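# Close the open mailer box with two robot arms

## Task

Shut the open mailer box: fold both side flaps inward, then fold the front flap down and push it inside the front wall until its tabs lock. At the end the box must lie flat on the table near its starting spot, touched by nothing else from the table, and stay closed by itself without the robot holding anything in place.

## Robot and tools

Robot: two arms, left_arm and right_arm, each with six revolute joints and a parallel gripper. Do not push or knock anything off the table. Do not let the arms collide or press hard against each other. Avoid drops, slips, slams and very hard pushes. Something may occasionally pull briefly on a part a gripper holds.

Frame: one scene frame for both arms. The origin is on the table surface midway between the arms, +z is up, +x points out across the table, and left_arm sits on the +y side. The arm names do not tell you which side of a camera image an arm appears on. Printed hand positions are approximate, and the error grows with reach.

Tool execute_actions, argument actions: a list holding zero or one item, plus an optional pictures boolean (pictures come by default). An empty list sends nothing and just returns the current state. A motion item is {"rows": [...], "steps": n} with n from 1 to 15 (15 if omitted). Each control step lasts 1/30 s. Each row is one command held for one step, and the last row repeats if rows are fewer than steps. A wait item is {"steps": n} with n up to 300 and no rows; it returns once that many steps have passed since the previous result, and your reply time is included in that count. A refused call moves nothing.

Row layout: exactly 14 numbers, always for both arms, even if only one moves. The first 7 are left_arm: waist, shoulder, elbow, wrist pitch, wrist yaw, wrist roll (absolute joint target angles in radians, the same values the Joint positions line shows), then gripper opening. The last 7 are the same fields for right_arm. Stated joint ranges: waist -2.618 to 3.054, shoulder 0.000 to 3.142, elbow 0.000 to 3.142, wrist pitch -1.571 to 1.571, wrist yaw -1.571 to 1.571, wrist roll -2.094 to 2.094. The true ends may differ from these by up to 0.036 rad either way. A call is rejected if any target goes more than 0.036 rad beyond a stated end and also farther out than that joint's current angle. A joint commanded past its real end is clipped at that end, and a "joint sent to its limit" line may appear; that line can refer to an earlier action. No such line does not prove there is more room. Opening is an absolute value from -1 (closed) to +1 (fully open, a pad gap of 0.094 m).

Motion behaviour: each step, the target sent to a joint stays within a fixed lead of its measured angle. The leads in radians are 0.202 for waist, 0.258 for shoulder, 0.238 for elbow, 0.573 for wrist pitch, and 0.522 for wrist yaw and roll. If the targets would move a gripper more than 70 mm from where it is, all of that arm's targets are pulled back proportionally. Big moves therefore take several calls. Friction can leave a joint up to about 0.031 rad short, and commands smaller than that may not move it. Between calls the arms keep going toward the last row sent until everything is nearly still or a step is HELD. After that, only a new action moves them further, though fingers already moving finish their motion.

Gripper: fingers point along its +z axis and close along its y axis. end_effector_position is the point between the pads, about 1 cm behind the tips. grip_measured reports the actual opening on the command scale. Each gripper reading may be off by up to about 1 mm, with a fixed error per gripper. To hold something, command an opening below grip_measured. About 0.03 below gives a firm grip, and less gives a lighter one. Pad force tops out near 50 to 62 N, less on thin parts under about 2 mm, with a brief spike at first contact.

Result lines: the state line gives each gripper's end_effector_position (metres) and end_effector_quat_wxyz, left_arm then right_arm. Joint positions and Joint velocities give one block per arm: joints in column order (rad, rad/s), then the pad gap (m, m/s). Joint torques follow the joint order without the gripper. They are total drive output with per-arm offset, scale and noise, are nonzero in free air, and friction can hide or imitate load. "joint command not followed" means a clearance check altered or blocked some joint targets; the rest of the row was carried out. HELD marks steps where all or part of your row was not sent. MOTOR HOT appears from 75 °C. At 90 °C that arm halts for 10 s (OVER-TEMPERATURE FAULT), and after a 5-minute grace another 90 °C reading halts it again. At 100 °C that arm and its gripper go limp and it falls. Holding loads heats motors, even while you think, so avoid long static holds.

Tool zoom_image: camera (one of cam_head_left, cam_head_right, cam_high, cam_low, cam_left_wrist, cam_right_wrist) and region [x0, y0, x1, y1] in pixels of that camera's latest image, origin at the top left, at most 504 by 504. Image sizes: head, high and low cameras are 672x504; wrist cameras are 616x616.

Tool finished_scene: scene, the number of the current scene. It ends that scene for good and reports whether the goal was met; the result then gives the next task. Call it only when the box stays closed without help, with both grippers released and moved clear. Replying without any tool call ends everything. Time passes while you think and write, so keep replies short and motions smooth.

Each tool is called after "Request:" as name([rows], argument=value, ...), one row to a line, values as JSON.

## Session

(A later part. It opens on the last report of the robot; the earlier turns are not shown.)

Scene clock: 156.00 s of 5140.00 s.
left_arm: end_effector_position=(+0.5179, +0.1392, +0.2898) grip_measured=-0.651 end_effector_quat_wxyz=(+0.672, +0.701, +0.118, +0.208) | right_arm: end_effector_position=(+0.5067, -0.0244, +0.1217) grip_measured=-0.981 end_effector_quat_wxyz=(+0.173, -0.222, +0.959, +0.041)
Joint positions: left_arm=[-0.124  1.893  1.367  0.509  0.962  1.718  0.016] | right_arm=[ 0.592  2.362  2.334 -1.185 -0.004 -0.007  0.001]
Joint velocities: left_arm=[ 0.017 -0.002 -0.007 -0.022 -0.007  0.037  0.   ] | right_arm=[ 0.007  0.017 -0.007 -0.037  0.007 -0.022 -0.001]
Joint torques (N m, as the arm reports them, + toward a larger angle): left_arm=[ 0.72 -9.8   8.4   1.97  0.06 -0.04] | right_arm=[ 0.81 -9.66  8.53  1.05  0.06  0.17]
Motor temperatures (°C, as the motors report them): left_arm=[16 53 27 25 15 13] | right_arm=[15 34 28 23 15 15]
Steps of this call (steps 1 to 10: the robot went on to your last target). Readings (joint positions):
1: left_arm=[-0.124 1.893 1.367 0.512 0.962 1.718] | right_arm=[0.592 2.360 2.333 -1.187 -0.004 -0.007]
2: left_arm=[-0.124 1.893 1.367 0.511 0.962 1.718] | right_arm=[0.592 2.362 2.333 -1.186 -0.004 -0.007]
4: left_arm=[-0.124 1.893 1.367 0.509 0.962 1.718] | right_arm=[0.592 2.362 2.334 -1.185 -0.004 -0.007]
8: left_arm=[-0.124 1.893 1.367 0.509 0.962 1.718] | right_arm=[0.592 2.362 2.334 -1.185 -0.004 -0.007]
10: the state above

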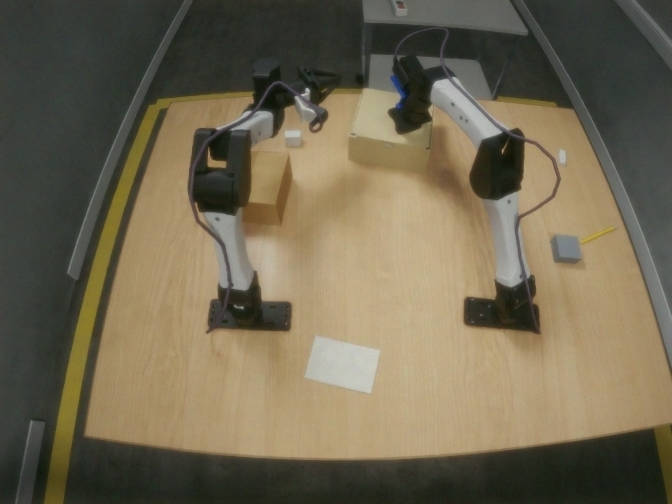

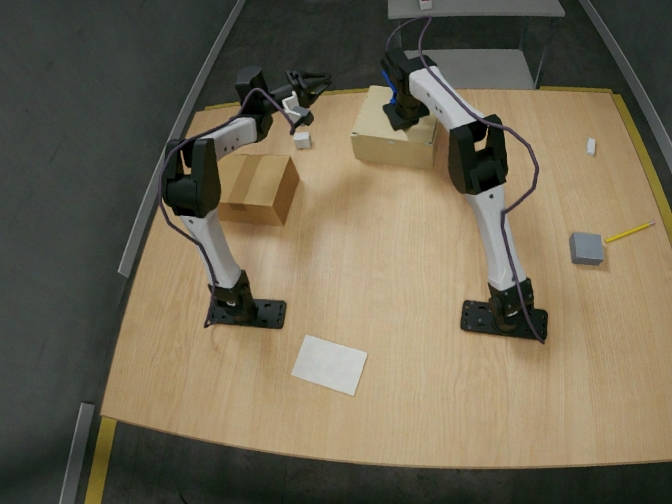

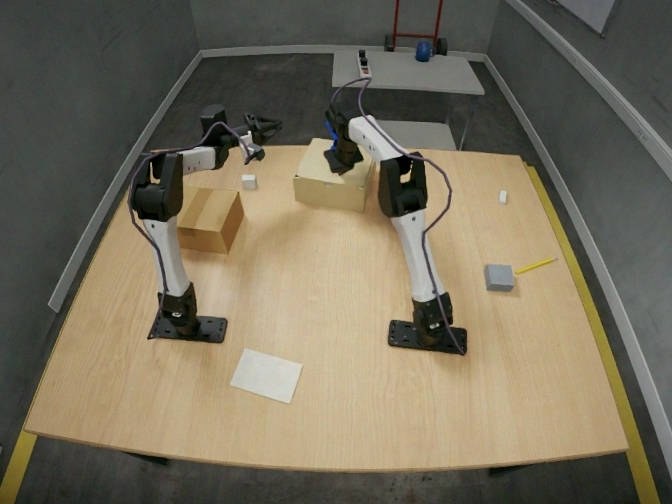

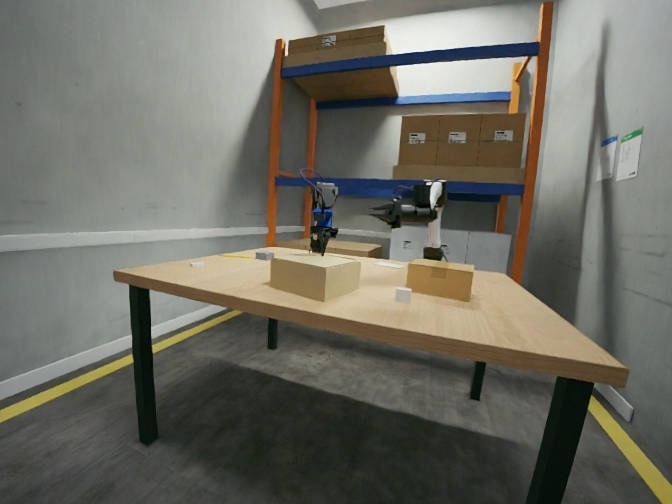

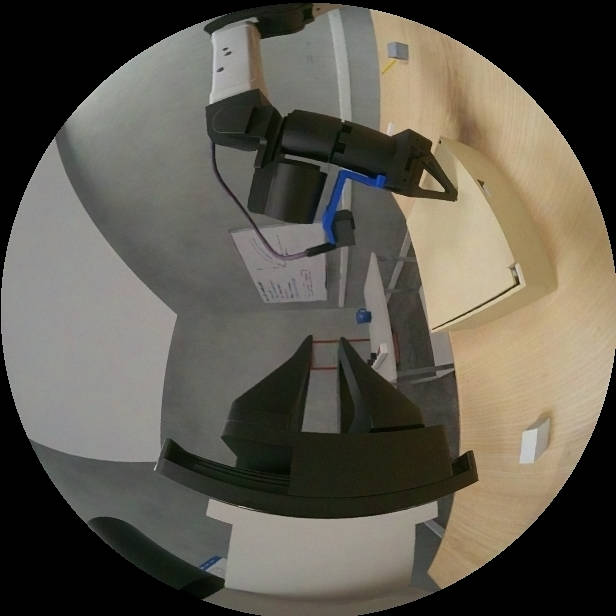

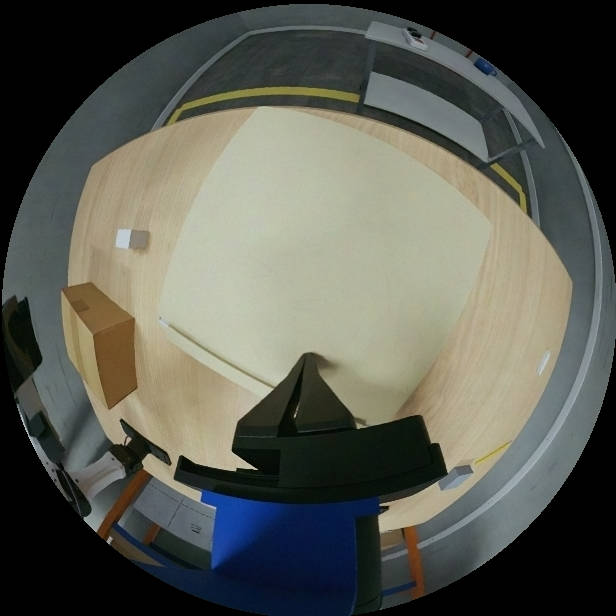

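Request:
execute_actions([
  {"rows":[[-0.12,1.9,1.36,0.5,0.96,1.72,-0.65,0.6,2.36,2.33,-1.2,0,0,-1],[-0.12,1.9,1.36,0.5,0.96,1.72,-0.65,0.6,2.33,2.33,-1.2,0,0,-1],[-0.12,1.9,1.36,0.5,0.96,1.72,-0.65,0.6,2.31,2.33,-1.2,0,0,-1],[-0.12,1.9,1.36,0.5,0.96,1.72,-0.65,0.6,2.29,2.33,-1.2,0,0,-1]],"steps":15},
], pictures=false)

Request:
execute_actions([
  {"steps":30},
])

Request:
zoom_image(camera="cam_high", region=[270,110,410,215])

Scene clock: 157.47 s of 5140.00 s.
left_arm: end_effector_position=(+0.5179, +0.1392, +0.2898) grip_measured=-0.651 end_effector_quat_wxyz=(+0.672, +0.701, +0.118, +0.208) | right_arm: end_effector_position=(+0.5035, -0.0260, +0.1541) grip_measured=-0.981 end_effector_quat_wxyz=(+0.199, -0.221, +0.954, +0.047)
Joint positions: left_arm=[-0.124  1.893  1.367  0.509  0.962  1.718  0.016] | right_arm=[ 0.592  2.298  2.334 -1.194 -0.004 -0.007  0.001]
Joint velocities: left_arm=[-0.002  0.002 -0.002 -0.081  0.007  0.051 -0.   ] | right_arm=[-0.002 -0.007 -0.007 -0.081  0.095  0.051  0.   ]
Joint torques (N m, as the arm reports them, + toward a larger angle): left_arm=[ 0.71 -9.79  8.52  1.95  0.05 -0.03] | right_arm=[  0.8  -14.41   8.39   1.26   0.06   0.17]
Motor temperatures (°C, as the motors report them): left_arm=[16 53 27 25 15 13] | right_arm=[15 34 28 23 15 15]
Steps of this call (steps 1 to 15: the robot went on to your last target; steps 16 to 29: nothing new was sent; steps 30 to 44: all 15 steps of this action). Readings (joint positions):
30: left_arm=[-0.124 1.893 1.367 0.509 0.962 1.718] | right_arm=[0.592 2.361 2.334 -1.185 -0.004 -0.007]
31: left_arm=[-0.124 1.893 1.367 0.509 0.962 1.718] | right_arm=[0.592 2.357 2.334 -1.185 -0.004 -0.007]
33: left_arm=[-0.124 1.893 1.367 0.509 0.962 1.718] | right_arm=[0.592 2.349 2.334 -1.190 -0.004 -0.007]
37: left_arm=[-0.124 1.893 1.367 0.509 0.962 1.718] | right_arm=[0.592 2.315 2.334 -1.193 -0.004 -0.007]
44: the state above

Scene clock: 158.47 s of 5140.00 s.
left_arm: end_effector_position=(+0.5179, +0.1392, +0.2898) grip_measured=-0.651 end_effector_quat_wxyz=(+0.672, +0.701, +0.118, +0.208) | right_arm: end_effector_position=(+0.5035, -0.0260, +0.1541) grip_measured=-0.981 end_effector_quat_wxyz=(+0.199, -0.221, +0.954, +0.047)
Joint positions: left_arm=[-0.124  1.893  1.367  0.509  0.962  1.718  0.016] | right_arm=[ 0.592  2.298  2.334 -1.194 -0.004 -0.007  0.001]
Joint velocities: left_arm=[-0.012  0.002 -0.002  0.051 -0.037 -0.037  0.001] | right_arm=[-0.022 -0.002 -0.012 -0.037 -0.022  0.022  0.   ]
Joint torques (N m, as the arm reports them, + toward a larger angle): left_arm=[ 0.72 -9.79  8.54  1.95  0.05 -0.03] | right_arm=[  0.8  -14.53   8.46   1.22   0.07   0.17]
Motor temperatures (°C, as the motors report them): left_arm=[16 53 27 25 15 13] | right_arm=[15 34 28 23 15 15]
Steps of this call (steps 1 to 15: the robot went on to your last target; steps 16 to 30: nothing new was sent). Readings (joint positions):
1: left_arm=[-0.124 1.893 1.367 0.509 0.962 1.718] | right_arm=[0.592 2.298 2.334 -1.194 -0.004 -0.007]
2: left_arm=[-0.124 1.893 1.367 0.509 0.962 1.718] | right_arm=[0.592 2.298 2.334 -1.194 -0.004 -0.007]
4: left_arm=[-0.124 1.893 1.367 0.509 0.962 1.718] | right_arm=[0.592 2.298 2.334 -1.194 -0.004 -0.007]
8: left_arm=[-0.124 1.893 1.367 0.509 0.962 1.718] | right_arm=[0.592 2.298 2.334 -1.194 -0.004 -0.007]
30: the state above
All arms were judged still, so your last target was given up. Only a new action makes them travel on or press farther. Fingers that are still opening or closing keep moving.

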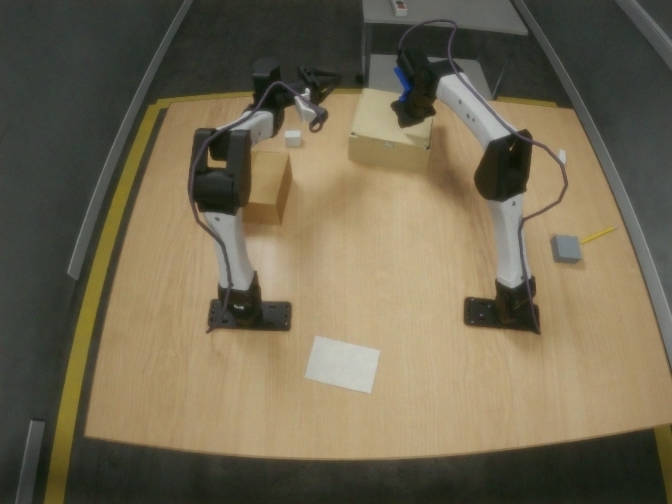

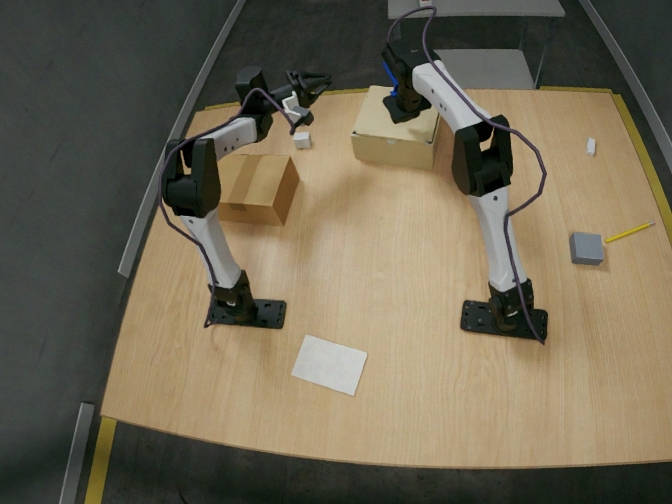

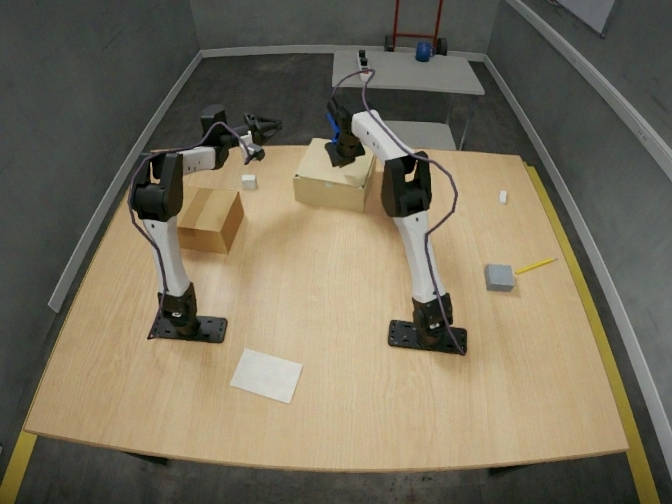

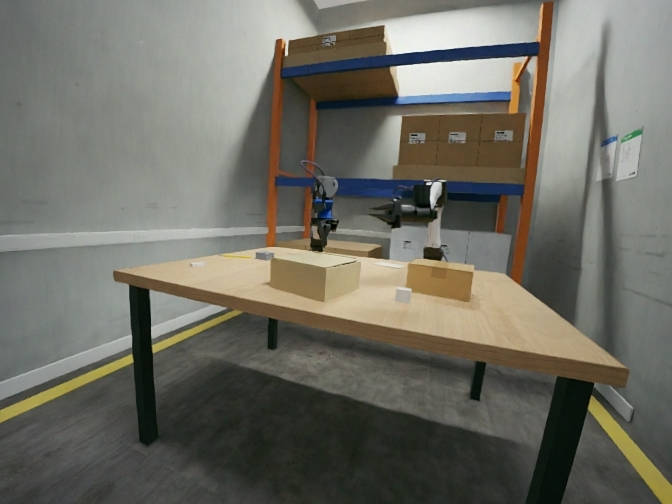

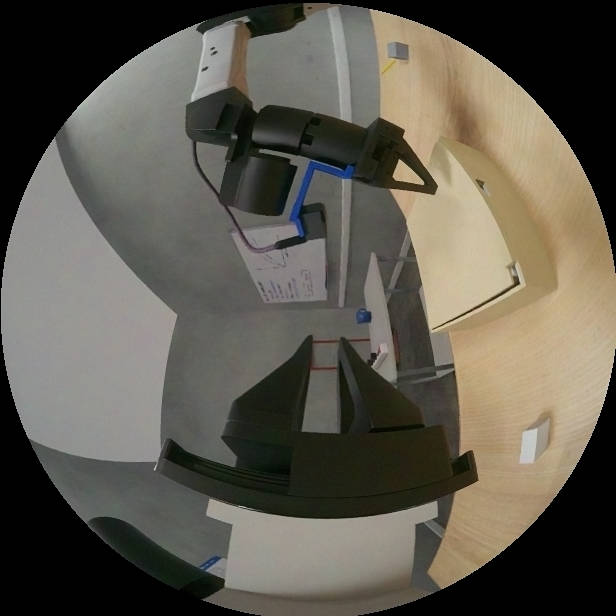

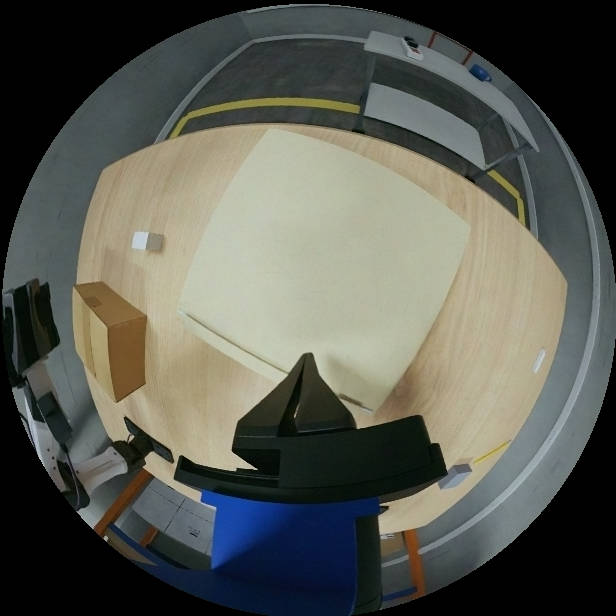

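Region (270, 110, 410, 215) of cam_high's 672x504 image, scaled by 3.600, with more detail than that image has; it fills the top 378 rows of this view, and the rest is white.

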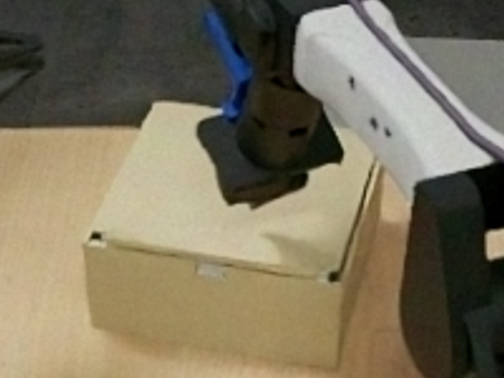

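Latched and near the start position.

Request:
finished_scene(scene=2)

The scene is finished: the task was done.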